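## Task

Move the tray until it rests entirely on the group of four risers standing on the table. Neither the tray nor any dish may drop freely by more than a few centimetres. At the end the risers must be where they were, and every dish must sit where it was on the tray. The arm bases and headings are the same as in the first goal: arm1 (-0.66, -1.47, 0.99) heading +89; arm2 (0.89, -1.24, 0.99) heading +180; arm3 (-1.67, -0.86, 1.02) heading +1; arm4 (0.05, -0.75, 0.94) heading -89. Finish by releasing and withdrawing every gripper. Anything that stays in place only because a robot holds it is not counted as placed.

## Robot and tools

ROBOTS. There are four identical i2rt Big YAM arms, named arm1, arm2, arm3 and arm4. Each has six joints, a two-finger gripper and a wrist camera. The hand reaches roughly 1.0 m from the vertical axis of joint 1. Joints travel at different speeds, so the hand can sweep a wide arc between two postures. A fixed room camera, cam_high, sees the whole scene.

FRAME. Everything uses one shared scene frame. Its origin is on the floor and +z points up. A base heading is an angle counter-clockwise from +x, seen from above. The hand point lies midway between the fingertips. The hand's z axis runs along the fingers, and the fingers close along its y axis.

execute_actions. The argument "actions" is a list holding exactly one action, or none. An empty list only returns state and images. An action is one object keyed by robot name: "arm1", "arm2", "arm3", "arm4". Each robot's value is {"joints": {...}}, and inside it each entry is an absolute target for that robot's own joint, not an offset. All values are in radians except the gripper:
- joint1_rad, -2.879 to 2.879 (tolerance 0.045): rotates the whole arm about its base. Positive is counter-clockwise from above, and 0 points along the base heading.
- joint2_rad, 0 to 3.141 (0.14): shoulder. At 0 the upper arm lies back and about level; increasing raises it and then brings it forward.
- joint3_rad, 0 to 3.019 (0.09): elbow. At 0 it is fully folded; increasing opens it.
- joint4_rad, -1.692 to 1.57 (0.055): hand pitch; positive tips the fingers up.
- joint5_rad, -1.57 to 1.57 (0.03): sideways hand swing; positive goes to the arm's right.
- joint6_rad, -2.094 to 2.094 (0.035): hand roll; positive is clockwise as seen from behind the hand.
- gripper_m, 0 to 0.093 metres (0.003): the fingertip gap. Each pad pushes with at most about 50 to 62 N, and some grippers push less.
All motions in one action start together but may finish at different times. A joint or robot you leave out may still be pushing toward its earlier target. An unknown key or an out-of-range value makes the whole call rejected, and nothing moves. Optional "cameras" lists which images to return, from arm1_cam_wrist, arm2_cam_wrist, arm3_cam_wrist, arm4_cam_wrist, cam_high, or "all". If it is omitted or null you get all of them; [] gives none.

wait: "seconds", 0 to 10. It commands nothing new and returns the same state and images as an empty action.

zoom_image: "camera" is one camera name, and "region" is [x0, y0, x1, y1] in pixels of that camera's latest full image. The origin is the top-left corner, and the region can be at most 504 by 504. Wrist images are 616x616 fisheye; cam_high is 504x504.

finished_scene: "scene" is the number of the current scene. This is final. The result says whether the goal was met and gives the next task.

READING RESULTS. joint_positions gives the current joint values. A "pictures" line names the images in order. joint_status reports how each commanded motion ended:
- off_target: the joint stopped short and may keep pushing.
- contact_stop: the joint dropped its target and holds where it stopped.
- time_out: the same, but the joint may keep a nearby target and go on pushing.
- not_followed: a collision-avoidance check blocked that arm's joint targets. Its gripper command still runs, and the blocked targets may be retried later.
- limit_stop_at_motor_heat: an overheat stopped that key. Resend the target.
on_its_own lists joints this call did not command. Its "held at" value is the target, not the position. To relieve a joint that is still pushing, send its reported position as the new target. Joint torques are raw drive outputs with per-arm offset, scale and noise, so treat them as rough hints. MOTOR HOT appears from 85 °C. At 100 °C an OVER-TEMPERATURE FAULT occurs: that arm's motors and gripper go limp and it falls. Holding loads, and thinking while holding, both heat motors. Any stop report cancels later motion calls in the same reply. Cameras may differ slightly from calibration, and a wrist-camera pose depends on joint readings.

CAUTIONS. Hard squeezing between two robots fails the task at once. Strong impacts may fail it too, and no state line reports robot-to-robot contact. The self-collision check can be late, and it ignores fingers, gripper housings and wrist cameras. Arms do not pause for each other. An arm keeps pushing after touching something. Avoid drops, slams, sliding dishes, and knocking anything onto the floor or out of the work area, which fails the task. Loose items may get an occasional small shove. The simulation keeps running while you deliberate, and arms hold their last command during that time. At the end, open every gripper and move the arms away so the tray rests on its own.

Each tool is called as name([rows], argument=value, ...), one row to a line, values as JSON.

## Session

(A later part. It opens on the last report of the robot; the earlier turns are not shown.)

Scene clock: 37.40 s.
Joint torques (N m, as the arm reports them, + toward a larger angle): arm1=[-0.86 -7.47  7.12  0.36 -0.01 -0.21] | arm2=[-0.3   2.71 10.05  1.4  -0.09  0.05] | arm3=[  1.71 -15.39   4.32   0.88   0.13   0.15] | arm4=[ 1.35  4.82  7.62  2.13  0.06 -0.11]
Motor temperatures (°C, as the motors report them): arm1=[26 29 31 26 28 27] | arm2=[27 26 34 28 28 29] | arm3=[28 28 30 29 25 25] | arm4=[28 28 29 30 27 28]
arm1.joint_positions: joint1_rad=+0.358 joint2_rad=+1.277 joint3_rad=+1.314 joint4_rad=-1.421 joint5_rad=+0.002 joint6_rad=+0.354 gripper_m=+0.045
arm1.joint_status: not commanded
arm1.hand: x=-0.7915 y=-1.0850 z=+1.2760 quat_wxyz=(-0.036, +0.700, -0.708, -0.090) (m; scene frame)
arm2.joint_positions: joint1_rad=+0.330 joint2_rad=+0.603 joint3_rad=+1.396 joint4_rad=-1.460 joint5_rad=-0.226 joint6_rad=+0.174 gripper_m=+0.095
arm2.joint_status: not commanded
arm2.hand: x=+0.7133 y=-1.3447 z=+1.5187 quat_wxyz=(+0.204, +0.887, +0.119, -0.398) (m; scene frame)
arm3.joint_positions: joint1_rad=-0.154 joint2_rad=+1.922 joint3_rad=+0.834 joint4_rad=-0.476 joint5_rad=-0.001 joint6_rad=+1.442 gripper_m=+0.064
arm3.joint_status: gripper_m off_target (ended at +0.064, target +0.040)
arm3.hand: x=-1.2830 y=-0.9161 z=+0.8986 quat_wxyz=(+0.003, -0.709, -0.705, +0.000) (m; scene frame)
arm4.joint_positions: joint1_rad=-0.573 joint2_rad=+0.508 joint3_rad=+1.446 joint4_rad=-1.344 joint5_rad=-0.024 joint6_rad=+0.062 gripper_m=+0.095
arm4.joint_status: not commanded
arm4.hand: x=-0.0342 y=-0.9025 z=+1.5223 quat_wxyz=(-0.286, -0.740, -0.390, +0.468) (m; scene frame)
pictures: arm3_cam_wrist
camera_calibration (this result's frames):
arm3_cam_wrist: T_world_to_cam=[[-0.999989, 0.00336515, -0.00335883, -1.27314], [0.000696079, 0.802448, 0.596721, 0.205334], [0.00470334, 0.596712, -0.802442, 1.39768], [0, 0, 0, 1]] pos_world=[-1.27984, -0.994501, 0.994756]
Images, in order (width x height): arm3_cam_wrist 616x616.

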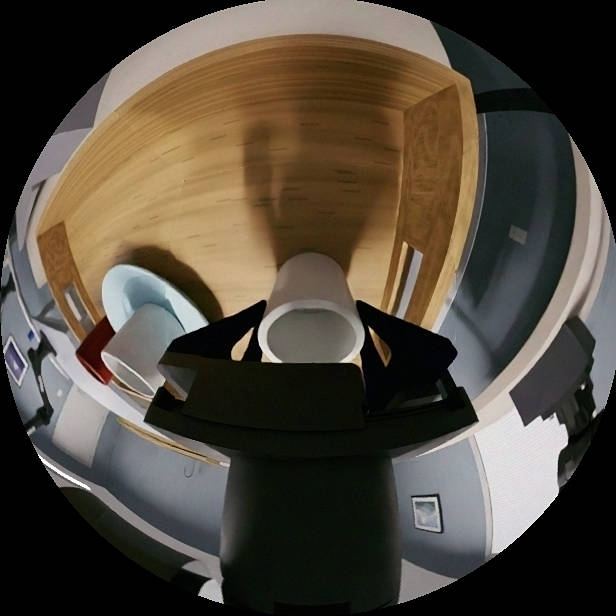

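execute_actions([
  {"arm3":{"joints":{"joint1_rad":-0.275,"joint3_rad":0.87,"joint4_rad":-0.495,"joint6_rad":1.32}}},
], cameras=[])

execute_actions([
  {"arm3":{"joints":{"joint2_rad":1.945,"gripper_m":0.09}}},
], cameras=[])

execute_actions([
  {"arm3":{"joints":{"joint2_rad":1.86,"joint4_rad":-0.575}}},
], cameras=[])

execute_actions([
  {"arm3":{"joints":{"joint2_rad":1.77,"joint3_rad":0.89,"joint4_rad":-0.68}}},
], cameras=["arm3_cam_wrist"])

execute_actions([
  {"arm3":{"joints":{"joint2_rad":1.6,"joint3_rad":1.1,"joint4_rad":-1.11,"joint6_rad":0}}},
], cameras=[])

execute_actions([
  {"arm3":{"joints":{"joint1_rad":0.245,"joint2_rad":2.036,"joint3_rad":1.6,"joint5_rad":0.2,"joint6_rad":-1.33,"gripper_m":0.04}}},
], cameras=[])

execute_actions([
  {"arm3":{"joints":{"joint2_rad":2.18,"joint3_rad":1.53,"joint4_rad":-0.9}}},
], cameras=["arm3_cam_wrist","arm1_cam_wrist"])

Scene clock: 38.97 s.
Joint torques (N m, as the arm reports them, + toward a larger angle): arm1=[-0.85 -7.74  7.21  0.4   0.05 -0.17] | arm2=[-0.35  2.72 10.02  1.42 -0.1   0.06] | arm3=[  1.43 -15.38   6.58  -0.1    0.05  -0.05] | arm4=[ 1.34  4.85  7.62  2.12  0.06 -0.11]
Motor temperatures (°C, as the motors report them): arm1=[26 29 31 26 28 27] | arm2=[27 26 34 28 28 29] | arm3=[28 28 30 29 25 25] | arm4=[28 28 29 30 27 28]
arm1.joint_positions: joint1_rad=+0.358 joint2_rad=+1.277 joint3_rad=+1.314 joint4_rad=-1.421 joint5_rad=+0.002 joint6_rad=+0.354 gripper_m=+0.045
arm1.joint_status: not commanded
arm1.hand: x=-0.7915 y=-1.0850 z=+1.2760 quat_wxyz=(-0.036, +0.700, -0.708, -0.090) (m; scene frame)
arm2.joint_positions: joint1_rad=+0.330 joint2_rad=+0.603 joint3_rad=+1.396 joint4_rad=-1.460 joint5_rad=-0.226 joint6_rad=+0.174 gripper_m=+0.095
arm2.joint_status: not commanded
arm2.hand: x=+0.7133 y=-1.3447 z=+1.5187 quat_wxyz=(+0.204, +0.887, +0.119, -0.398) (m; scene frame)
arm3.joint_positions: joint1_rad=-0.281 joint2_rad=+1.922 joint3_rad=+0.842 joint4_rad=-0.481 joint5_rad=+0.001 joint6_rad=+1.330 gripper_m=+0.064
arm3.joint_status: all done
arm3.hand: x=-1.2896 y=-0.9666 z=+0.8999 quat_wxyz=(+0.000, -0.715, -0.700, +0.000) (m; scene frame)
arm4.joint_positions: joint1_rad=-0.573 joint2_rad=+0.508 joint3_rad=+1.446 joint4_rad=-1.344 joint5_rad=-0.024 joint6_rad=+0.062 gripper_m=+0.095
arm4.joint_status: not commanded
arm4.hand: x=-0.0342 y=-0.9025 z=+1.5223 quat_wxyz=(-0.286, -0.740, -0.390, +0.468) (m; scene frame)
pictures: none
No camera images: the call's "cameras" was empty. Leave "cameras" out to get every camera's image.

Scene clock: 39.57 s.
Joint torques (N m, as the arm reports them, + toward a larger angle): arm1=[-0.56 -7.77  7.21  0.59  0.04 -0.17] | arm2=[-0.31  2.71 10.01  1.42 -0.1   0.06] | arm3=[  1.43 -14.49   6.38  -0.06   0.05  -0.06] | arm4=[ 1.36  4.83  7.63  2.13  0.06 -0.11]
Motor temperatures (°C, as the motors report them): arm1=[26 29 31 26 28 27] | arm2=[27 26 34 28 28 29] | arm3=[28 28 30 29 25 25] | arm4=[28 28 29 30 27 28]
arm1.joint_positions: joint1_rad=+0.358 joint2_rad=+1.277 joint3_rad=+1.314 joint4_rad=-1.421 joint5_rad=+0.002 joint6_rad=+0.354 gripper_m=+0.045
arm1.joint_status: not commanded
arm1.hand: x=-0.7915 y=-1.0850 z=+1.2760 quat_wxyz=(-0.036, +0.700, -0.708, -0.090) (m; scene frame)
arm2.joint_positions: joint1_rad=+0.330 joint2_rad=+0.603 joint3_rad=+1.396 joint4_rad=-1.460 joint5_rad=-0.226 joint6_rad=+0.174 gripper_m=+0.095
arm2.joint_status: not commanded
arm2.hand: x=+0.7133 y=-1.3447 z=+1.5187 quat_wxyz=(+0.204, +0.887, +0.119, -0.398) (m; scene frame)
arm3.joint_positions: joint1_rad=-0.281 joint2_rad=+1.926 joint3_rad=+0.845 joint4_rad=-0.482 joint5_rad=+0.001 joint6_rad=+1.329 gripper_m=+0.090
arm3.joint_status: all done
arm3.hand: x=-1.2892 y=-0.9667 z=+0.8989 quat_wxyz=(+0.001, -0.714, -0.700, +0.001) (m; scene frame)
arm4.joint_positions: joint1_rad=-0.573 joint2_rad=+0.508 joint3_rad=+1.446 joint4_rad=-1.344 joint5_rad=-0.024 joint6_rad=+0.062 gripper_m=+0.095
arm4.joint_status: not commanded
arm4.hand: x=-0.0342 y=-0.9025 z=+1.5223 quat_wxyz=(-0.286, -0.740, -0.390, +0.468) (m; scene frame)
pictures: none
No camera images: the call's "cameras" was empty. Leave "cameras" out to get every camera's image.

Scene clock: 40.43 s.
Joint torques (N m, as the arm reports them, + toward a larger angle): arm1=[-1.04 -7.86  7.39  0.62  0.03 -0.21] | arm2=[-0.32  2.83 10.02  1.38 -0.1   0.06] | arm3=[  1.44 -15.03   6.74  -0.06   0.05  -0.05] | arm4=[ 1.36  4.81  7.62  2.13  0.06 -0.11]
Motor temperatures (°C, as the motors report them): arm1=[26 29 31 26 28 27] | arm2=[27 26 35 28 28 29] | arm3=[28 28 30 29 25 25] | arm4=[28 28 29 30 27 28]
arm1.joint_positions: joint1_rad=+0.358 joint2_rad=+1.277 joint3_rad=+1.314 joint4_rad=-1.421 joint5_rad=+0.002 joint6_rad=+0.354 gripper_m=+0.045
arm1.joint_status: not commanded
arm1.hand: x=-0.7915 y=-1.0850 z=+1.2760 quat_wxyz=(-0.036, +0.700, -0.708, -0.090) (m; scene frame)
arm2.joint_positions: joint1_rad=+0.330 joint2_rad=+0.603 joint3_rad=+1.396 joint4_rad=-1.460 joint5_rad=-0.226 joint6_rad=+0.174 gripper_m=+0.095
arm2.joint_status: not commanded
arm2.hand: x=+0.7133 y=-1.3447 z=+1.5187 quat_wxyz=(+0.204, +0.887, +0.119, -0.398) (m; scene frame)
arm3.joint_positions: joint1_rad=-0.281 joint2_rad=+1.853 joint3_rad=+0.848 joint4_rad=-0.561 joint5_rad=+0.001 joint6_rad=+1.329 gripper_m=+0.090
arm3.joint_status: all done
arm3.hand: x=-1.2890 y=-0.9668 z=+0.9272 quat_wxyz=(+0.002, -0.714, -0.700, +0.001) (m; scene frame)
arm4.joint_positions: joint1_rad=-0.573 joint2_rad=+0.508 joint3_rad=+1.446 joint4_rad=-1.344 joint5_rad=-0.024 joint6_rad=+0.062 gripper_m=+0.095
arm4.joint_status: not commanded
arm4.hand: x=-0.0342 y=-0.9025 z=+1.5223 quat_wxyz=(-0.286, -0.740, -0.390, +0.468) (m; scene frame)
pictures: none
No camera images: the call's "cameras" was empty. Leave "cameras" out to get every camera's image.

Scene clock: 41.30 s.
Joint torques (N m, as the arm reports them, + toward a larger angle): arm1=[-0.77 -7.62  7.4   0.49  0.01 -0.21] | arm2=[-0.38  2.77  9.98  1.42 -0.09  0.05] | arm3=[  1.41 -14.14   7.6   -0.06   0.05  -0.05] | arm4=[ 1.36  4.81  7.62  2.13  0.06 -0.11]
Motor temperatures (°C, as the motors report them): arm1=[26 29 31 26 28 27] | arm2=[27 26 35 28 28 29] | arm3=[28 28 30 29 25 25] | arm4=[28 28 29 30 27 28]
arm1.joint_positions: joint1_rad=+0.358 joint2_rad=+1.277 joint3_rad=+1.314 joint4_rad=-1.421 joint5_rad=+0.002 joint6_rad=+0.354 gripper_m=+0.045
arm1.joint_status: not commanded
arm1.hand: x=-0.7915 y=-1.0850 z=+1.2760 quat_wxyz=(-0.036, +0.700, -0.708, -0.090) (m; scene frame)
arm2.joint_positions: joint1_rad=+0.330 joint2_rad=+0.603 joint3_rad=+1.396 joint4_rad=-1.460 joint5_rad=-0.226 joint6_rad=+0.174 gripper_m=+0.095
arm2.joint_status: not commanded
arm2.hand: x=+0.7133 y=-1.3447 z=+1.5187 quat_wxyz=(+0.204, +0.887, +0.119, -0.398) (m; scene frame)
arm3.joint_positions: joint1_rad=-0.281 joint2_rad=+1.759 joint3_rad=+0.867 joint4_rad=-0.666 joint5_rad=+0.001 joint6_rad=+1.329 gripper_m=+0.090
arm3.joint_status: all done
arm3.hand: x=-1.2853 y=-0.9678 z=+0.9665 quat_wxyz=(-0.001, -0.714, -0.700, +0.000) (m; scene frame)
arm4.joint_positions: joint1_rad=-0.573 joint2_rad=+0.508 joint3_rad=+1.446 joint4_rad=-1.344 joint5_rad=-0.024 joint6_rad=+0.062 gripper_m=+0.095
arm4.joint_status: not commanded
arm4.hand: x=-0.0342 y=-0.9025 z=+1.5223 quat_wxyz=(-0.286, -0.740, -0.390, +0.468) (m; scene frame)
pictures: arm3_cam_wrist
camera_calibration (this result's frames):
arm3_cam_wrist: T_world_to_cam=[[-0.999807, 0.0178358, -0.00825223, -1.25613], [0.00946648, 0.80507, 0.593105, 0.223585], [0.0172221, 0.592912, -0.805083, 1.498], [0, 0, 0, 1]] pos_world=[-1.2838, -1.04578, 1.06304]
Images, in order (width x height): arm3_cam_wrist 616x616.

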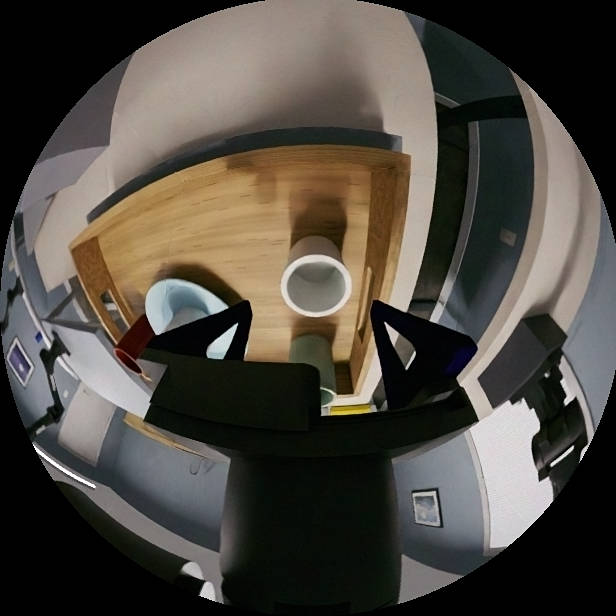

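Scene clock: 43.33 s.
Joint torques (N m, as the arm reports them, + toward a larger angle): arm1=[-1.63 -8.27  7.29  0.45  0.04 -0.18] | arm2=[-0.36  2.85 10.02  1.42 -0.09  0.05] | arm3=[  1.43 -14.08   8.31  -0.04  -0.04  -0.06] | arm4=[ 1.35  4.85  7.62  2.13  0.06 -0.11]
Motor temperatures (°C, as the motors report them): arm1=[26 29 31 26 28 27] | arm2=[27 26 35 28 28 29] | arm3=[28 28 30 29 25 25] | arm4=[28 28 29 30 27 28]
arm1.joint_positions: joint1_rad=+0.358 joint2_rad=+1.277 joint3_rad=+1.314 joint4_rad=-1.421 joint5_rad=+0.002 joint6_rad=+0.354 gripper_m=+0.045
arm1.joint_status: not commanded
arm1.hand: x=-0.7915 y=-1.0850 z=+1.2760 quat_wxyz=(-0.036, +0.700, -0.708, -0.090) (m; scene frame)
arm2.joint_positions: joint1_rad=+0.330 joint2_rad=+0.603 joint3_rad=+1.396 joint4_rad=-1.460 joint5_rad=-0.226 joint6_rad=+0.174 gripper_m=+0.095
arm2.joint_status: not commanded
arm2.hand: x=+0.7133 y=-1.3447 z=+1.5187 quat_wxyz=(+0.204, +0.887, +0.119, -0.398) (m; scene frame)
arm3.joint_positions: joint1_rad=-0.281 joint2_rad=+1.586 joint3_rad=+1.097 joint4_rad=-1.096 joint5_rad=+0.001 joint6_rad=+0.010 gripper_m=+0.090
arm3.joint_status: all done
arm3.hand: x=-1.2580 y=-0.9754 z=+1.1025 quat_wxyz=(+0.012, -0.135, -0.991, -0.002) (m; scene frame)
arm4.joint_positions: joint1_rad=-0.573 joint2_rad=+0.508 joint3_rad=+1.446 joint4_rad=-1.344 joint5_rad=-0.024 joint6_rad=+0.062 gripper_m=+0.095
arm4.joint_status: not commanded
arm4.hand: x=-0.0342 y=-0.9025 z=+1.5223 quat_wxyz=(-0.286, -0.740, -0.390, +0.468) (m; scene frame)
pictures: none
No camera images: the call's "cameras" was empty. Leave "cameras" out to get every camera's image.

Scene clock: 45.37 s.
Joint torques (N m, as the arm reports them, + toward a larger angle): arm1=[-1.16 -7.67  7.59  0.49  0.01 -0.13] | arm2=[-0.36  2.8  10.    1.4  -0.1   0.06] | arm3=[  0.33 -23.12  11.02   0.18   0.12  -0.06] | arm4=[ 1.36  4.81  7.63  2.12  0.06 -0.11]
Motor temperatures (°C, as the motors report them): arm1=[26 29 31 26 28 27] | arm2=[27 26 35 28 28 29] | arm3=[28 28 31 29 25 25] | arm4=[28 28 29 30 27 28]
arm1.joint_positions: joint1_rad=+0.358 joint2_rad=+1.277 joint3_rad=+1.314 joint4_rad=-1.421 joint5_rad=+0.002 joint6_rad=+0.354 gripper_m=+0.045
arm1.joint_status: not commanded
arm1.hand: x=-0.7915 y=-1.0850 z=+1.2760 quat_wxyz=(-0.036, +0.700, -0.708, -0.090) (m; scene frame)
arm2.joint_positions: joint1_rad=+0.330 joint2_rad=+0.603 joint3_rad=+1.396 joint4_rad=-1.460 joint5_rad=-0.226 joint6_rad=+0.174 gripper_m=+0.095
arm2.joint_status: not commanded
arm2.hand: x=+0.7133 y=-1.3447 z=+1.5187 quat_wxyz=(+0.204, +0.887, +0.119, -0.398) (m; scene frame)
arm3.joint_positions: joint1_rad=+0.252 joint2_rad=+2.031 joint3_rad=+1.561 joint4_rad=-1.103 joint5_rad=+0.198 joint6_rad=-1.320 gripper_m=+0.040
arm3.joint_status: all done
arm3.hand: x=-1.0944 y=-0.7382 z=+1.0429 quat_wxyz=(+0.053, +0.711, -0.696, +0.080) (m; scene frame)
arm4.joint_positions: joint1_rad=-0.573 joint2_rad=+0.508 joint3_rad=+1.446 joint4_rad=-1.344 joint5_rad=-0.024 joint6_rad=+0.062 gripper_m=+0.095
arm4.joint_status: not commanded
arm4.hand: x=-0.0342 y=-0.9025 z=+1.5223 quat_wxyz=(-0.286, -0.740, -0.390, +0.468) (m; scene frame)
pictures: none
No camera images: the call's "cameras" was empty. Leave "cameras" out to get every camera's image.

Scene clock: 46.47 s.
Joint torques (N m, as the arm reports them, + toward a larger angle): arm1=[-1.24 -8.2   7.3   0.44  0.06 -0.19] | arm2=[-0.44  2.79 10.02  1.41 -0.09  0.06] | arm3=[  0.4  -24.6    7.86   0.97   0.12  -0.05] | arm4=[ 1.34  4.81  7.61  2.13  0.06 -0.11]
Motor temperatures (°C, as the motors report them): arm1=[26 29 31 26 28 27] | arm2=[27 26 35 28 28 29] | arm3=[28 28 31 29 25 25] | arm4=[28 28 30 30 27 28]
arm1.joint_positions: joint1_rad=+0.358 joint2_rad=+1.277 joint3_rad=+1.314 joint4_rad=-1.421 joint5_rad=+0.002 joint6_rad=+0.354 gripper_m=+0.045
arm1.joint_status: not commanded
arm1.hand: x=-0.7915 y=-1.0850 z=+1.2760 quat_wxyz=(-0.036, +0.700, -0.708, -0.090) (m; scene frame)
arm2.joint_positions: joint1_rad=+0.330 joint2_rad=+0.603 joint3_rad=+1.396 joint4_rad=-1.460 joint5_rad=-0.226 joint6_rad=+0.174 gripper_m=+0.095
arm2.joint_status: not commanded
arm2.hand: x=+0.7133 y=-1.3447 z=+1.5187 quat_wxyz=(+0.204, +0.887, +0.119, -0.398) (m; scene frame)
arm3.joint_positions: joint1_rad=+0.252 joint2_rad=+2.183 joint3_rad=+1.521 joint4_rad=-0.914 joint5_rad=+0.198 joint6_rad=-1.321 gripper_m=+0.040
arm3.joint_status: all done
arm3.hand: x=-1.0916 y=-0.7367 z=+0.9428 quat_wxyz=(+0.054, +0.712, -0.696, +0.079) (m; scene frame)
arm4.joint_positions: joint1_rad=-0.573 joint2_rad=+0.508 joint3_rad=+1.446 joint4_rad=-1.344 joint5_rad=-0.024 joint6_rad=+0.062 gripper_m=+0.095
arm4.joint_status: not commanded
arm4.hand: x=-0.0342 y=-0.9025 z=+1.5223 quat_wxyz=(-0.286, -0.740, -0.390, +0.468) (m; scene frame)
pictures: arm1_cam_wrist, arm3_cam_wrist
camera_calibration (this result's frames):
arm1_cam_wrist: T_world_to_cam=[[0.997743, 0.0127119, -0.0659288, 0.885385], [0.040119, -0.900225, 0.433572, -1.49529], [-0.0538392, -0.435239, -0.898704, 0.751701], [0, 0, 0, 1]] pos_world=[-0.782927, -1.03019, 1.38225]
arm3_cam_wrist: T_world_to_cam=[[0.999299, 0.0272369, 0.0256943, 1.09042], [-0.000349356, -0.679397, 0.73377, -1.18719], [0.0374423, -0.733265, -0.678911, 0.264647], [0, 0, 0, 1]] pos_world=[-1.09998, -0.642217, 1.02278]
Images, in order (width x height): arm1_cam_wrist 616x616, arm3_cam_wrist 616x616.

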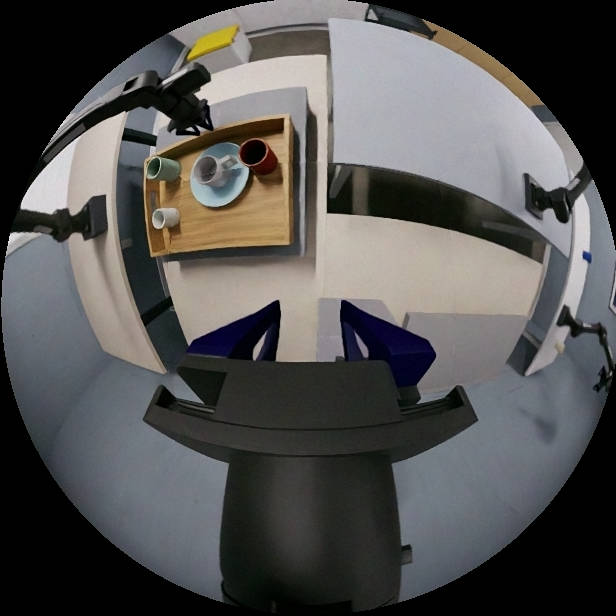

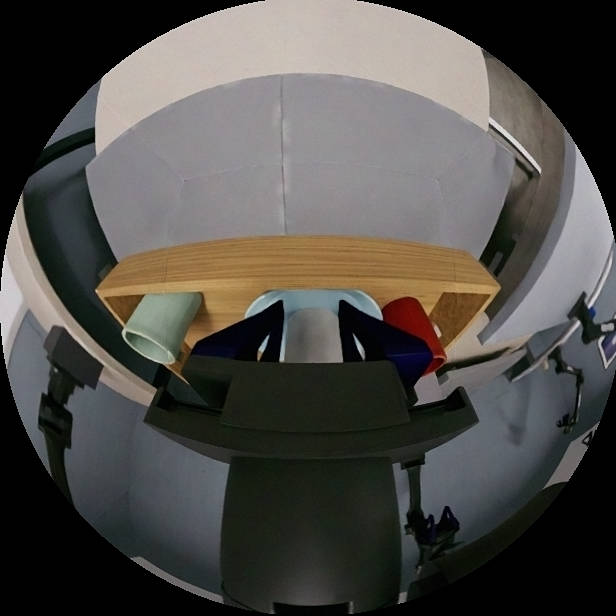

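execute_actions([
  {"arm3":{"joints":{"joint1_rad":0.178,"joint5_rad":0.12,"joint6_rad":-1.39,"gripper_m":0.085}}},
], cameras=[])

execute_actions([
  {"arm3":{"joints":{"joint2_rad":2.235,"joint3_rad":1.505,"joint4_rad":-0.83}}},
], cameras=["arm3_cam_wrist","arm1_cam_wrist"])

Scene clock: 49.43 s.
Joint torques (N m, as the arm reports them, + toward a larger angle): arm1=[-1.23 -7.22  7.32  0.42  0.02 -0.16] | arm2=[-0.32  2.8  10.04  1.39 -0.09  0.05] | arm3=[  1.46 -24.74   7.91   0.97  -0.09  -0.04] | arm4=[ 1.35  4.84  7.63  2.13  0.06 -0.11]
Motor temperatures (°C, as the motors report them): arm1=[26 29 31 26 28 27] | arm2=[27 26 35 28 28 29] | arm3=[28 28 31 29 25 25] | arm4=[28 28 30 30 27 28]
arm1.joint_positions: joint1_rad=+0.358 joint2_rad=+1.277 joint3_rad=+1.314 joint4_rad=-1.421 joint5_rad=+0.002 joint6_rad=+0.354 gripper_m=+0.045
arm1.joint_status: not commanded
arm1.hand: x=-0.7915 y=-1.0850 z=+1.2760 quat_wxyz=(-0.036, +0.700, -0.708, -0.090) (m; scene frame)
arm2.joint_positions: joint1_rad=+0.330 joint2_rad=+0.603 joint3_rad=+1.396 joint4_rad=-1.460 joint5_rad=-0.226 joint6_rad=+0.174 gripper_m=+0.095
arm2.joint_status: not commanded
arm2.hand: x=+0.7133 y=-1.3447 z=+1.5187 quat_wxyz=(+0.204, +0.887, +0.119, -0.398) (m; scene frame)
arm3.joint_positions: joint1_rad=+0.174 joint2_rad=+2.183 joint3_rad=+1.521 joint4_rad=-0.914 joint5_rad=+0.122 joint6_rad=-1.380 gripper_m=+0.085
arm3.joint_status: all done
arm3.hand: x=-1.0860 y=-0.7700 z=+0.9405 quat_wxyz=(+0.039, +0.707, -0.705, +0.044) (m; scene frame)
arm4.joint_positions: joint1_rad=-0.573 joint2_rad=+0.508 joint3_rad=+1.446 joint4_rad=-1.344 joint5_rad=-0.024 joint6_rad=+0.062 gripper_m=+0.095
arm4.joint_status: not commanded
arm4.hand: x=-0.0342 y=-0.9025 z=+1.5223 quat_wxyz=(-0.286, -0.740, -0.390, +0.468) (m; scene frame)
pictures: none
No camera images: the call's "cameras" was empty. Leave "cameras" out to get every camera's image.

Scene clock: 50.23 s.
Joint torques (N m, as the arm reports them, + toward a larger angle): arm1=[-1.   -8.02  7.38  0.55  0.02 -0.21] | arm2=[-0.25  2.93 10.01  1.4  -0.09  0.06] | arm3=[  1.24 -22.57   6.79   1.04  -0.08  -0.05] | arm4=[ 1.35  4.82  7.63  2.12  0.06 -0.11]
Motor temperatures (°C, as the motors report them): arm1=[26 29 31 26 28 27] | arm2=[27 26 35 28 28 29] | arm3=[28 29 31 29 25 25] | arm4=[28 28 30 30 27 28]
arm1.joint_positions: joint1_rad=+0.358 joint2_rad=+1.277 joint3_rad=+1.314 joint4_rad=-1.421 joint5_rad=+0.002 joint6_rad=+0.354 gripper_m=+0.045
arm1.joint_status: not commanded
arm1.hand: x=-0.7915 y=-1.0850 z=+1.2760 quat_wxyz=(-0.036, +0.700, -0.708, -0.090) (m; scene frame)
arm2.joint_positions: joint1_rad=+0.330 joint2_rad=+0.603 joint3_rad=+1.396 joint4_rad=-1.460 joint5_rad=-0.226 joint6_rad=+0.174 gripper_m=+0.095
arm2.joint_status: not commanded
arm2.hand: x=+0.7133 y=-1.3447 z=+1.5187 quat_wxyz=(+0.204, +0.887, +0.119, -0.398) (m; scene frame)
arm3.joint_positions: joint1_rad=+0.174 joint2_rad=+2.213 joint3_rad=+1.507 joint4_rad=-0.845 joint5_rad=+0.122 joint6_rad=-1.381 gripper_m=+0.085
arm3.joint_status: all done
arm3.hand: x=-1.0824 y=-0.7692 z=+0.9193 quat_wxyz=(+0.028, +0.707, -0.705, +0.051) (m; scene frame)
arm4.joint_positions: joint1_rad=-0.573 joint2_rad=+0.508 joint3_rad=+1.446 joint4_rad=-1.344 joint5_rad=-0.024 joint6_rad=+0.062 gripper_m=+0.095
arm4.joint_status: not commanded
arm4.hand: x=-0.0342 y=-0.9025 z=+1.5223 quat_wxyz=(-0.286, -0.740, -0.390, +0.468) (m; scene frame)
pictures: arm1_cam_wrist, arm3_cam_wrist
camera_calibration (this result's frames):
arm1_cam_wrist: T_world_to_cam=[[0.997743, 0.0127119, -0.0659288, 0.885385], [0.040119, -0.900225, 0.433572, -1.49529], [-0.0538392, -0.435239, -0.898704, 0.751701], [0, 0, 0, 1]] pos_world=[-0.782927, -1.03019, 1.38225]
arm3_cam_wrist: T_world_to_cam=[[0.999656, 0.00562777, 0.0255991, 1.06658], [-0.0132736, -0.733474, 0.679588, -1.19777], [0.0226008, -0.679695, -0.733147, 0.299559], [0, 0, 0, 1]] pos_world=[-1.08888, -0.680925, 1.00631]
Images, in order (width x height): arm1_cam_wrist 616x616, arm3_cam_wrist 616x616.

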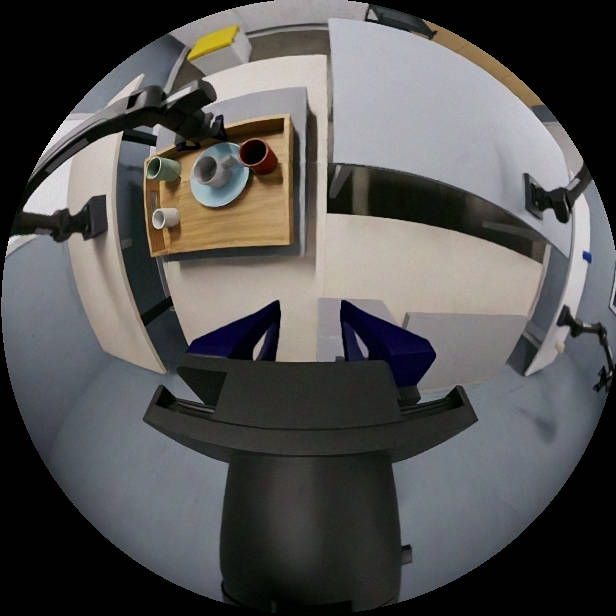

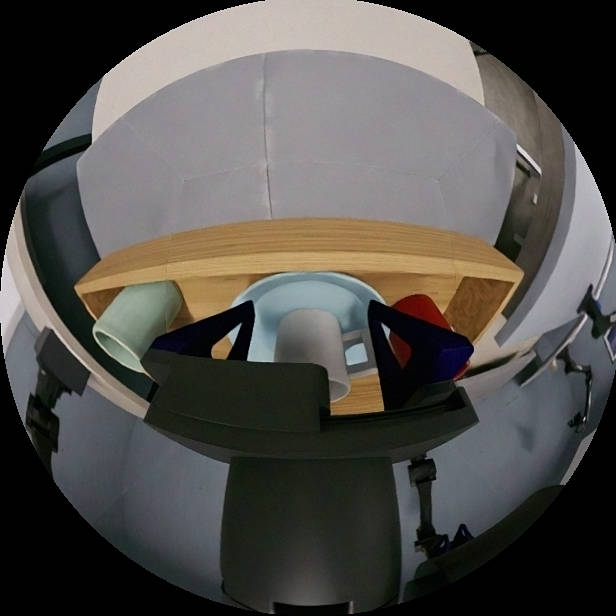

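execute_actions([
  {"arm3":{"joints":{"joint2_rad":2.3,"joint4_rad":-0.78}}},
], cameras=["arm3_cam_wrist"])

Scene clock: 51.23 s.
Joint torques (N m, as the arm reports them, + toward a larger angle): arm1=[-0.79 -7.37  7.35  0.53  0.01 -0.23] | arm2=[-0.33  2.71 10.    1.4  -0.1   0.06] | arm3=[  1.4  -21.81   6.38   0.92  -0.08  -0.03] | arm4=[ 1.37  4.83  7.62  2.13  0.06 -0.11]
Motor temperatures (°C, as the motors report them): arm1=[26 29 31 26 28 27] | arm2=[27 26 35 28 28 29] | arm3=[28 29 31 29 25 25] | arm4=[28 28 30 30 27 28]
arm1.joint_positions: joint1_rad=+0.358 joint2_rad=+1.277 joint3_rad=+1.314 joint4_rad=-1.421 joint5_rad=+0.002 joint6_rad=+0.354 gripper_m=+0.045
arm1.joint_status: not commanded
arm1.hand: x=-0.7915 y=-1.0850 z=+1.2760 quat_wxyz=(-0.036, +0.700, -0.708, -0.090) (m; scene frame)
arm2.joint_positions: joint1_rad=+0.330 joint2_rad=+0.603 joint3_rad=+1.396 joint4_rad=-1.460 joint5_rad=-0.226 joint6_rad=+0.174 gripper_m=+0.095
arm2.joint_status: not commanded
arm2.hand: x=+0.7133 y=-1.3447 z=+1.5187 quat_wxyz=(+0.204, +0.887, +0.119, -0.398) (m; scene frame)
arm3.joint_positions: joint1_rad=+0.174 joint2_rad=+2.269 joint3_rad=+1.507 joint4_rad=-0.792 joint5_rad=+0.122 joint6_rad=-1.383 gripper_m=+0.085
arm3.joint_status: all done
arm3.hand: x=-1.0836 y=-0.7689 z=+0.8872 quat_wxyz=(+0.029, +0.708, -0.704, +0.050) (m; scene frame)
arm4.joint_positions: joint1_rad=-0.573 joint2_rad=+0.508 joint3_rad=+1.446 joint4_rad=-1.344 joint5_rad=-0.024 joint6_rad=+0.062 gripper_m=+0.095
arm4.joint_status: not commanded
arm4.hand: x=-0.0342 y=-0.9025 z=+1.5223 quat_wxyz=(-0.286, -0.740, -0.390, +0.468) (m; scene frame)
pictures: arm3_cam_wrist
camera_calibration (this result's frames):
arm3_cam_wrist: T_world_to_cam=[[0.999715, 0.00868956, 0.0222325, 1.07399], [-0.00874485, -0.73331, 0.679839, -1.17097], [0.0222108, -0.679839, -0.733025, 0.275595], [0, 0, 0, 1]] pos_world=[-1.09004, -0.680653, 0.974209]
Images, in order (width x height): arm3_cam_wrist 616x616.

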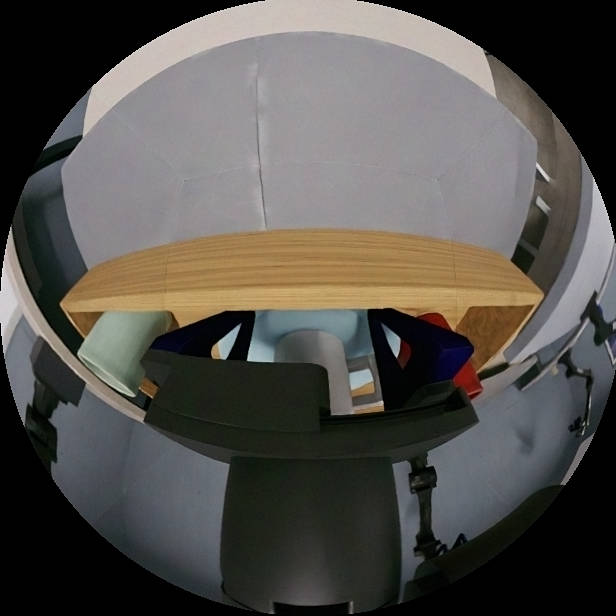

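execute_actions([
  {"arm3":{"joints":{"joint2_rad":2.325}}},
], cameras=[])

execute_actions([
  {"arm3":{"joints":{"joint1_rad":0.125,"joint2_rad":2.295,"joint6_rad":-1.44}}},
], cameras=["arm3_cam_wrist","arm1_cam_wrist"])

Scene clock: 51.87 s.
Joint torques (N m, as the arm reports them, + toward a larger angle): arm1=[-1.61 -8.04  7.27  0.36  0.04 -0.23] | arm2=[-0.43  2.81 10.    1.41 -0.1   0.06] | arm3=[  1.35 -19.58   6.48   0.93  -0.06  -0.02] | arm4=[ 1.35  4.82  7.63  2.12  0.06 -0.11]
Motor temperatures (°C, as the motors report them): arm1=[26 29 31 26 28 27] | arm2=[27 26 35 28 28 29] | arm3=[28 29 31 29 25 25] | arm4=[28 28 30 30 27 28]
arm1.joint_positions: joint1_rad=+0.358 joint2_rad=+1.277 joint3_rad=+1.314 joint4_rad=-1.421 joint5_rad=+0.002 joint6_rad=+0.354 gripper_m=+0.045
arm1.joint_status: not commanded
arm1.hand: x=-0.7915 y=-1.0850 z=+1.2760 quat_wxyz=(-0.036, +0.700, -0.708, -0.090) (m; scene frame)
arm2.joint_positions: joint1_rad=+0.330 joint2_rad=+0.603 joint3_rad=+1.396 joint4_rad=-1.460 joint5_rad=-0.226 joint6_rad=+0.174 gripper_m=+0.095
arm2.joint_status: not commanded
arm2.hand: x=+0.7133 y=-1.3447 z=+1.5187 quat_wxyz=(+0.204, +0.887, +0.119, -0.398) (m; scene frame)
arm3.joint_positions: joint1_rad=+0.174 joint2_rad=+2.270 joint3_rad=+1.507 joint4_rad=-0.792 joint5_rad=+0.122 joint6_rad=-1.383 gripper_m=+0.085
arm3.joint_status: all done
arm3.hand: x=-1.0838 y=-0.7689 z=+0.8868 quat_wxyz=(+0.030, +0.708, -0.704, +0.050) (m; scene frame)
arm4.joint_positions: joint1_rad=-0.573 joint2_rad=+0.508 joint3_rad=+1.446 joint4_rad=-1.344 joint5_rad=-0.024 joint6_rad=+0.062 gripper_m=+0.095
arm4.joint_status: not commanded
arm4.hand: x=-0.0342 y=-0.9025 z=+1.5223 quat_wxyz=(-0.286, -0.740, -0.390, +0.468) (m; scene frame)
pictures: none
No camera images: the call's "cameras" was empty. Leave "cameras" out to get every camera's image.

Scene clock: 52.77 s.
Joint torques (N m, as the arm reports them, + toward a larger angle): arm1=[-0.62 -7.67  7.42  0.5   0.01 -0.16] | arm2=[-0.34  2.79 10.01  1.39 -0.1   0.05] | arm3=[ -0.96 -22.43   6.48   0.92   0.26  -0.13] | arm4=[ 1.35  4.81  7.62  2.13  0.07 -0.11]
Motor temperatures (°C, as the motors report them): arm1=[26 29 31 26 28 27] | arm2=[27 26 35 28 28 29] | arm3=[28 29 31 29 25 25] | arm4=[28 28 30 30 27 28]
arm1.joint_positions: joint1_rad=+0.358 joint2_rad=+1.277 joint3_rad=+1.314 joint4_rad=-1.421 joint5_rad=+0.002 joint6_rad=+0.354 gripper_m=+0.045
arm1.joint_status: not commanded
arm1.hand: x=-0.7915 y=-1.0850 z=+1.2760 quat_wxyz=(-0.036, +0.700, -0.708, -0.090) (m; scene frame)
arm2.joint_positions: joint1_rad=+0.330 joint2_rad=+0.603 joint3_rad=+1.396 joint4_rad=-1.460 joint5_rad=-0.226 joint6_rad=+0.174 gripper_m=+0.095
arm2.joint_status: not commanded
arm2.hand: x=+0.7133 y=-1.3447 z=+1.5187 quat_wxyz=(+0.204, +0.887, +0.119, -0.398) (m; scene frame)
arm3.joint_positions: joint1_rad=+0.147 joint2_rad=+2.270 joint3_rad=+1.507 joint4_rad=-0.792 joint5_rad=+0.113 joint6_rad=-1.425 gripper_m=+0.085
arm3.joint_status: all done
arm3.hand: x=-1.0817 y=-0.7832 z=+0.8867 quat_wxyz=(+0.029, +0.713, -0.699, +0.045) (m; scene frame)
arm4.joint_positions: joint1_rad=-0.573 joint2_rad=+0.508 joint3_rad=+1.446 joint4_rad=-1.344 joint5_rad=-0.024 joint6_rad=+0.062 gripper_m=+0.095
arm4.joint_status: not commanded
arm4.hand: x=-0.0342 y=-0.9025 z=+1.5223 quat_wxyz=(-0.286, -0.740, -0.390, +0.468) (m; scene frame)
pictures: arm1_cam_wrist, arm3_cam_wrist
camera_calibration (this result's frames):
arm1_cam_wrist: T_world_to_cam=[[0.997743, 0.0127119, -0.0659288, 0.885385], [0.040119, -0.900225, 0.433572, -1.49529], [-0.0538392, -0.435239, -0.898704, 0.751701], [0, 0, 0, 1]] pos_world=[-0.782927, -1.03019, 1.38225]
arm3_cam_wrist: T_world_to_cam=[[0.999614, 0.0228543, 0.0157741, 1.0889], [0.00624256, -0.738438, 0.674292, -1.16398], [0.0270587, -0.673934, -0.738296, 0.280034], [0, 0, 0, 1]] pos_world=[-1.08879, -0.695688, 0.974433]
Images, in order (width x height): arm1_cam_wrist 616x616, arm3_cam_wrist 616x616.

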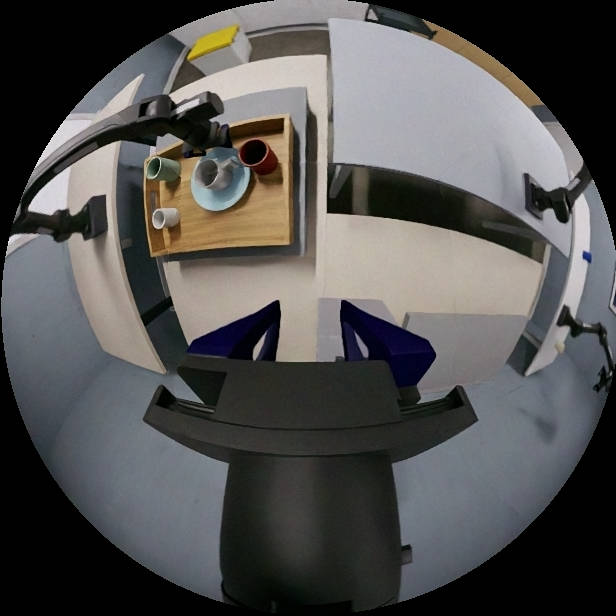

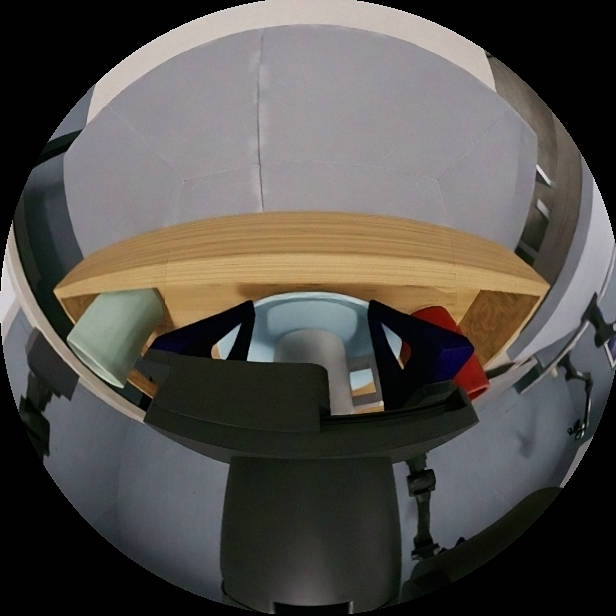

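execute_actions([
  {"arm3":{"joints":{"joint1_rad":0.075,"joint6_rad":-1.48}}},
], cameras=["arm3_cam_wrist","arm1_cam_wrist"])

Scene clock: 53.80 s.
Joint torques (N m, as the arm reports them, + toward a larger angle): arm1=[-0.67 -7.94  7.42  0.49  0.02 -0.18] | arm2=[-0.37  2.72 10.01  1.4  -0.1   0.06] | arm3=[  0.1  -22.32   6.48   0.92   0.24  -0.11] | arm4=[ 1.33  4.84  7.62  2.13  0.07 -0.11]
Motor temperatures (°C, as the motors report them): arm1=[26 29 31 26 28 27] | arm2=[27 26 35 28 28 29] | arm3=[28 29 31 29 25 25] | arm4=[28 28 30 30 27 28]
arm1.joint_positions: joint1_rad=+0.358 joint2_rad=+1.277 joint3_rad=+1.314 joint4_rad=-1.421 joint5_rad=+0.002 joint6_rad=+0.354 gripper_m=+0.045
arm1.joint_status: not commanded
arm1.hand: x=-0.7915 y=-1.0850 z=+1.2760 quat_wxyz=(-0.036, +0.700, -0.708, -0.090) (m; scene frame)
arm2.joint_positions: joint1_rad=+0.330 joint2_rad=+0.603 joint3_rad=+1.396 joint4_rad=-1.460 joint5_rad=-0.226 joint6_rad=+0.174 gripper_m=+0.095
arm2.joint_status: not commanded
arm2.hand: x=+0.7133 y=-1.3447 z=+1.5187 quat_wxyz=(+0.204, +0.887, +0.119, -0.398) (m; scene frame)
arm3.joint_positions: joint1_rad=+0.086 joint2_rad=+2.269 joint3_rad=+1.507 joint4_rad=-0.792 joint5_rad=+0.114 joint6_rad=-1.466 gripper_m=+0.085
arm3.joint_status: all done
arm3.hand: x=-1.0778 y=-0.8198 z=+0.8868 quat_wxyz=(+0.031, +0.706, -0.706, +0.044) (m; scene frame)
arm4.joint_positions: joint1_rad=-0.573 joint2_rad=+0.508 joint3_rad=+1.446 joint4_rad=-1.344 joint5_rad=-0.024 joint6_rad=+0.062 gripper_m=+0.095
arm4.joint_status: not commanded
arm4.hand: x=-0.0342 y=-0.9025 z=+1.5223 quat_wxyz=(-0.286, -0.740, -0.390, +0.468) (m; scene frame)
pictures: arm1_cam_wrist, arm3_cam_wrist
camera_calibration (this result's frames):
arm1_cam_wrist: T_world_to_cam=[[0.997743, 0.0127119, -0.0659288, 0.885385], [0.040119, -0.900225, 0.433572, -1.49529], [-0.0538392, -0.435239, -0.898704, 0.751701], [0, 0, 0, 1]] pos_world=[-0.782927, -1.03019, 1.38225]
arm3_cam_wrist: T_world_to_cam=[[0.99993, 0.00242645, 0.01162, 1.07314], [-0.00606645, -0.736949, 0.675921, -1.20458], [0.0102034, -0.675944, -0.736882, 0.234193], [0, 0, 0, 1]] pos_world=[-1.08276, -0.732018, 0.974305]
Images, in order (width x height): arm1_cam_wrist 616x616, arm3_cam_wrist 616x616.

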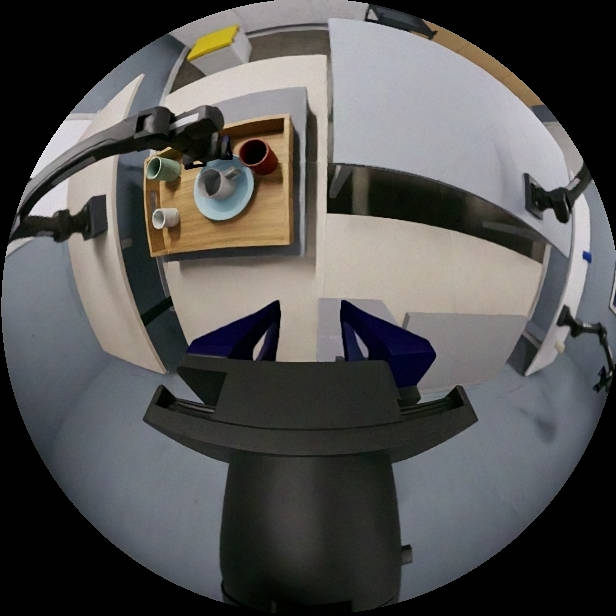

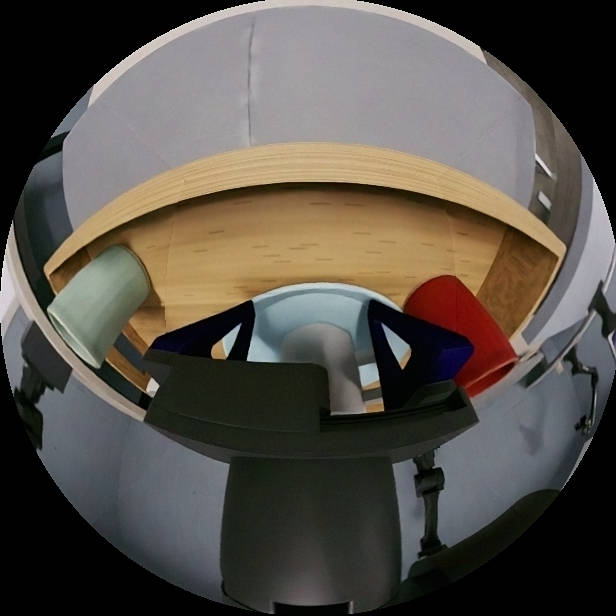

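Slight slip, net about 4 cm back. Withdraw and check.

execute_actions([
  {"arm3":{"joints":{"joint1_rad":0.095,"joint2_rad":2.2,"joint4_rad":-0.88}},"arm1":{"joints":{"joint2_rad":1.5,"joint3_rad":1.5}}},
], cameras=[])

execute_actions([
  {"arm3":{"joints":{"joint1_rad":0.15,"joint2_rad":2.0,"joint4_rad":-1.1,"gripper_m":0.04}}},
], cameras=[])

execute_actions([
  {"arm3":{"joints":{"joint1_rad":0.7,"joint2_rad":1.3,"joint4_rad":-1.5}},"arm1":{"joints":{"joint2_rad":1.85,"joint3_rad":1.72}}},
], cameras=["arm1_cam_wrist","cam_high"])

Scene clock: 55.07 s.
Joint torques (N m, as the arm reports them, + toward a larger angle): arm1=[ -0.81 -13.04  12.     0.46   0.03  -0.19] | arm2=[-0.49  2.72  9.99  1.38 -0.09  0.06] | arm3=[  1.77 -22.79   7.32  -0.04   0.09  -0.06] | arm4=[ 1.35  4.82  7.63  2.12  0.06 -0.11]
Motor temperatures (°C, as the motors report them): arm1=[26 29 31 26 28 27] | arm2=[27 26 35 28 28 29] | arm3=[28 29 30 29 25 25] | arm4=[28 28 30 30 27 28]
arm1.joint_positions: joint1_rad=+0.358 joint2_rad=+1.492 joint3_rad=+1.444 joint4_rad=-1.423 joint5_rad=+0.002 joint6_rad=+0.354 gripper_m=+0.045
arm1.joint_status: all done
arm1.hand: x=-0.8126 y=-1.0274 z=+1.2416 quat_wxyz=(-0.017, +0.702, -0.710, -0.050) (m; scene frame)
arm2.joint_positions: joint1_rad=+0.330 joint2_rad=+0.603 joint3_rad=+1.396 joint4_rad=-1.460 joint5_rad=-0.226 joint6_rad=+0.174 gripper_m=+0.095
arm2.joint_status: not commanded
arm2.hand: x=+0.7133 y=-1.3447 z=+1.5187 quat_wxyz=(+0.204, +0.887, +0.119, -0.398) (m; scene frame)
arm3.joint_positions: joint1_rad=+0.086 joint2_rad=+2.186 joint3_rad=+1.503 joint4_rad=-0.867 joint5_rad=+0.117 joint6_rad=-1.471 gripper_m=+0.085
arm3.joint_status: all done
arm3.hand: x=-1.0776 y=-0.8205 z=+0.9336 quat_wxyz=(+0.031, +0.708, -0.704, +0.047) (m; scene frame)
arm4.joint_positions: joint1_rad=-0.573 joint2_rad=+0.508 joint3_rad=+1.446 joint4_rad=-1.344 joint5_rad=-0.024 joint6_rad=+0.062 gripper_m=+0.095
arm4.joint_status: not commanded
arm4.hand: x=-0.0342 y=-0.9025 z=+1.5223 quat_wxyz=(-0.286, -0.740, -0.390, +0.468) (m; scene frame)
pictures: none
No camera images: the call's "cameras" was empty. Leave "cameras" out to get every camera's image.

Scene clock: 56.33 s.
Joint torques (N m, as the arm reports them, + toward a larger angle): arm1=[ -1.91 -12.89  11.99   0.46   0.04  -0.17] | arm2=[-0.4   2.82  9.99  1.4  -0.1   0.04] | arm3=[  0.87 -20.74   8.78  -0.11   0.04  -0.05] | arm4=[ 1.33  4.81  7.63  2.14  0.07 -0.11]
Motor temperatures (°C, as the motors report them): arm1=[26 29 32 26 28 27] | arm2=[27 26 35 28 28 29] | arm3=[28 29 31 29 25 25] | arm4=[28 28 30 30 27 28]
arm1.joint_positions: joint1_rad=+0.358 joint2_rad=+1.492 joint3_rad=+1.444 joint4_rad=-1.423 joint5_rad=+0.002 joint6_rad=+0.354 gripper_m=+0.045
arm1.joint_status: not commanded
arm1.hand: x=-0.8126 y=-1.0274 z=+1.2416 quat_wxyz=(-0.017, +0.702, -0.710, -0.050) (m; scene frame)
arm2.joint_positions: joint1_rad=+0.330 joint2_rad=+0.603 joint3_rad=+1.396 joint4_rad=-1.460 joint5_rad=-0.226 joint6_rad=+0.174 gripper_m=+0.095
arm2.joint_status: not commanded
arm2.hand: x=+0.7133 y=-1.3447 z=+1.5187 quat_wxyz=(+0.204, +0.887, +0.119, -0.398) (m; scene frame)
arm3.joint_positions: joint1_rad=+0.152 joint2_rad=+1.981 joint3_rad=+1.498 joint4_rad=-1.086 joint5_rad=+0.119 joint6_rad=-1.471 gripper_m=+0.040
arm3.joint_status: all done
arm3.hand: x=-1.1039 y=-0.7860 z=+1.0476 quat_wxyz=(+0.037, +0.731, -0.680, +0.043) (m; scene frame)
arm4.joint_positions: joint1_rad=-0.573 joint2_rad=+0.508 joint3_rad=+1.446 joint4_rad=-1.344 joint5_rad=-0.024 joint6_rad=+0.062 gripper_m=+0.095
arm4.joint_status: not commanded
arm4.hand: x=-0.0342 y=-0.9025 z=+1.5223 quat_wxyz=(-0.286, -0.740, -0.390, +0.468) (m; scene frame)
pictures: none
No camera images: the call's "cameras" was empty. Leave "cameras" out to get every camera's image.

Scene clock: 57.90 s.
Joint torques (N m, as the arm reports them, + toward a larger angle): arm1=[ -1.   -20.19  10.28   0.05   0.04  -0.24] | arm2=[-0.37  2.75 10.01  1.41 -0.09  0.05] | arm3=[  0.27 -11.24   9.87   0.5    0.08  -0.01] | arm4=[ 1.34  4.82  7.62  2.13  0.06 -0.11]
Motor temperatures (°C, as the motors report them): arm1=[26 29 32 26 28 27] | arm2=[27 26 35 28 28 29] | arm3=[28 29 31 29 25 25] | arm4=[28 28 30 30 27 28]
arm1.joint_positions: joint1_rad=+0.358 joint2_rad=+1.852 joint3_rad=+1.684 joint4_rad=-1.424 joint5_rad=+0.002 joint6_rad=+0.354 gripper_m=+0.045
arm1.joint_status: all done
arm1.hand: x=-0.8468 y=-0.9351 z=+1.1575 quat_wxyz=(+0.008, +0.704, -0.710, +0.005) (m; scene frame)
arm2.joint_positions: joint1_rad=+0.330 joint2_rad=+0.603 joint3_rad=+1.396 joint4_rad=-1.460 joint5_rad=-0.226 joint6_rad=+0.174 gripper_m=+0.095
arm2.joint_status: not commanded
arm2.hand: x=+0.7133 y=-1.3447 z=+1.5187 quat_wxyz=(+0.204, +0.887, +0.119, -0.398) (m; scene frame)
arm3.joint_positions: joint1_rad=+0.708 joint2_rad=+1.297 joint3_rad=+1.497 joint4_rad=-1.488 joint5_rad=+0.117 joint6_rad=-1.471 gripper_m=+0.040
arm3.joint_status: all done
arm3.hand: x=-1.3366 y=-0.5960 z=+1.3765 quat_wxyz=(-0.110, +0.877, -0.457, +0.100) (m; scene frame)
arm4.joint_positions: joint1_rad=-0.573 joint2_rad=+0.508 joint3_rad=+1.446 joint4_rad=-1.344 joint5_rad=-0.024 joint6_rad=+0.062 gripper_m=+0.095
arm4.joint_status: not commanded
arm4.hand: x=-0.0342 y=-0.9025 z=+1.5223 quat_wxyz=(-0.286, -0.740, -0.390, +0.468) (m; scene frame)
pictures: arm1_cam_wrist, cam_high
camera_calibration (this result's frames):
arm1_cam_wrist: T_world_to_cam=[[0.999955, 0.00920883, 0.00244292, 0.850359], [0.00587704, -0.798024, 0.602596, -1.43578], [0.00749871, -0.602555, -0.798042, 0.486423], [0, 0, 0, 1]] pos_world=[-0.845529, -0.860522, 1.2513]
Images, in order (width x height): arm1_cam_wrist 616x616, cam_high 504x504.

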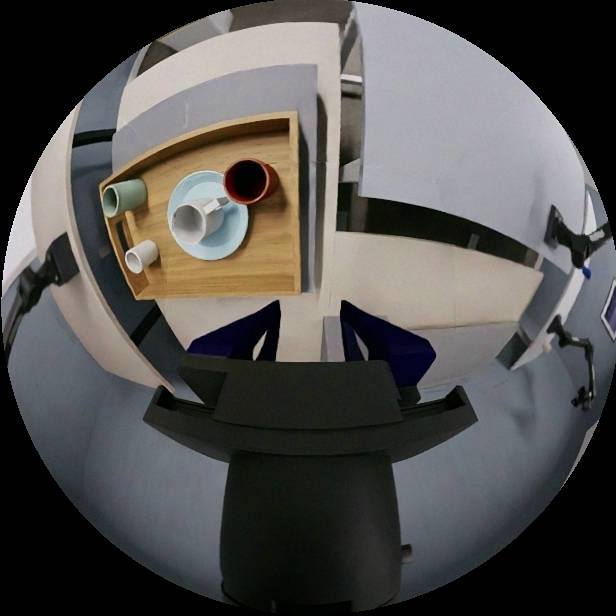

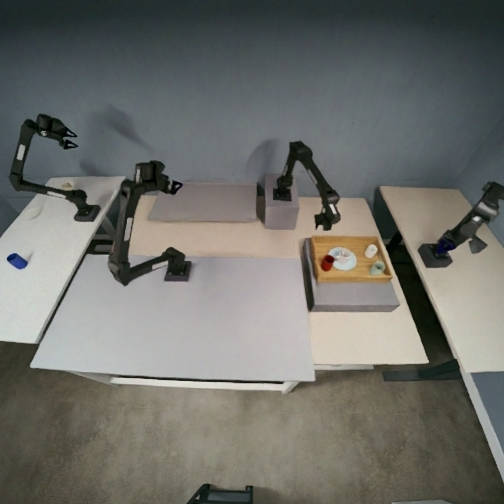

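The layout matches the original to about a centimetre.

finished_scene(scene=2)

The scene is finished: the task was done.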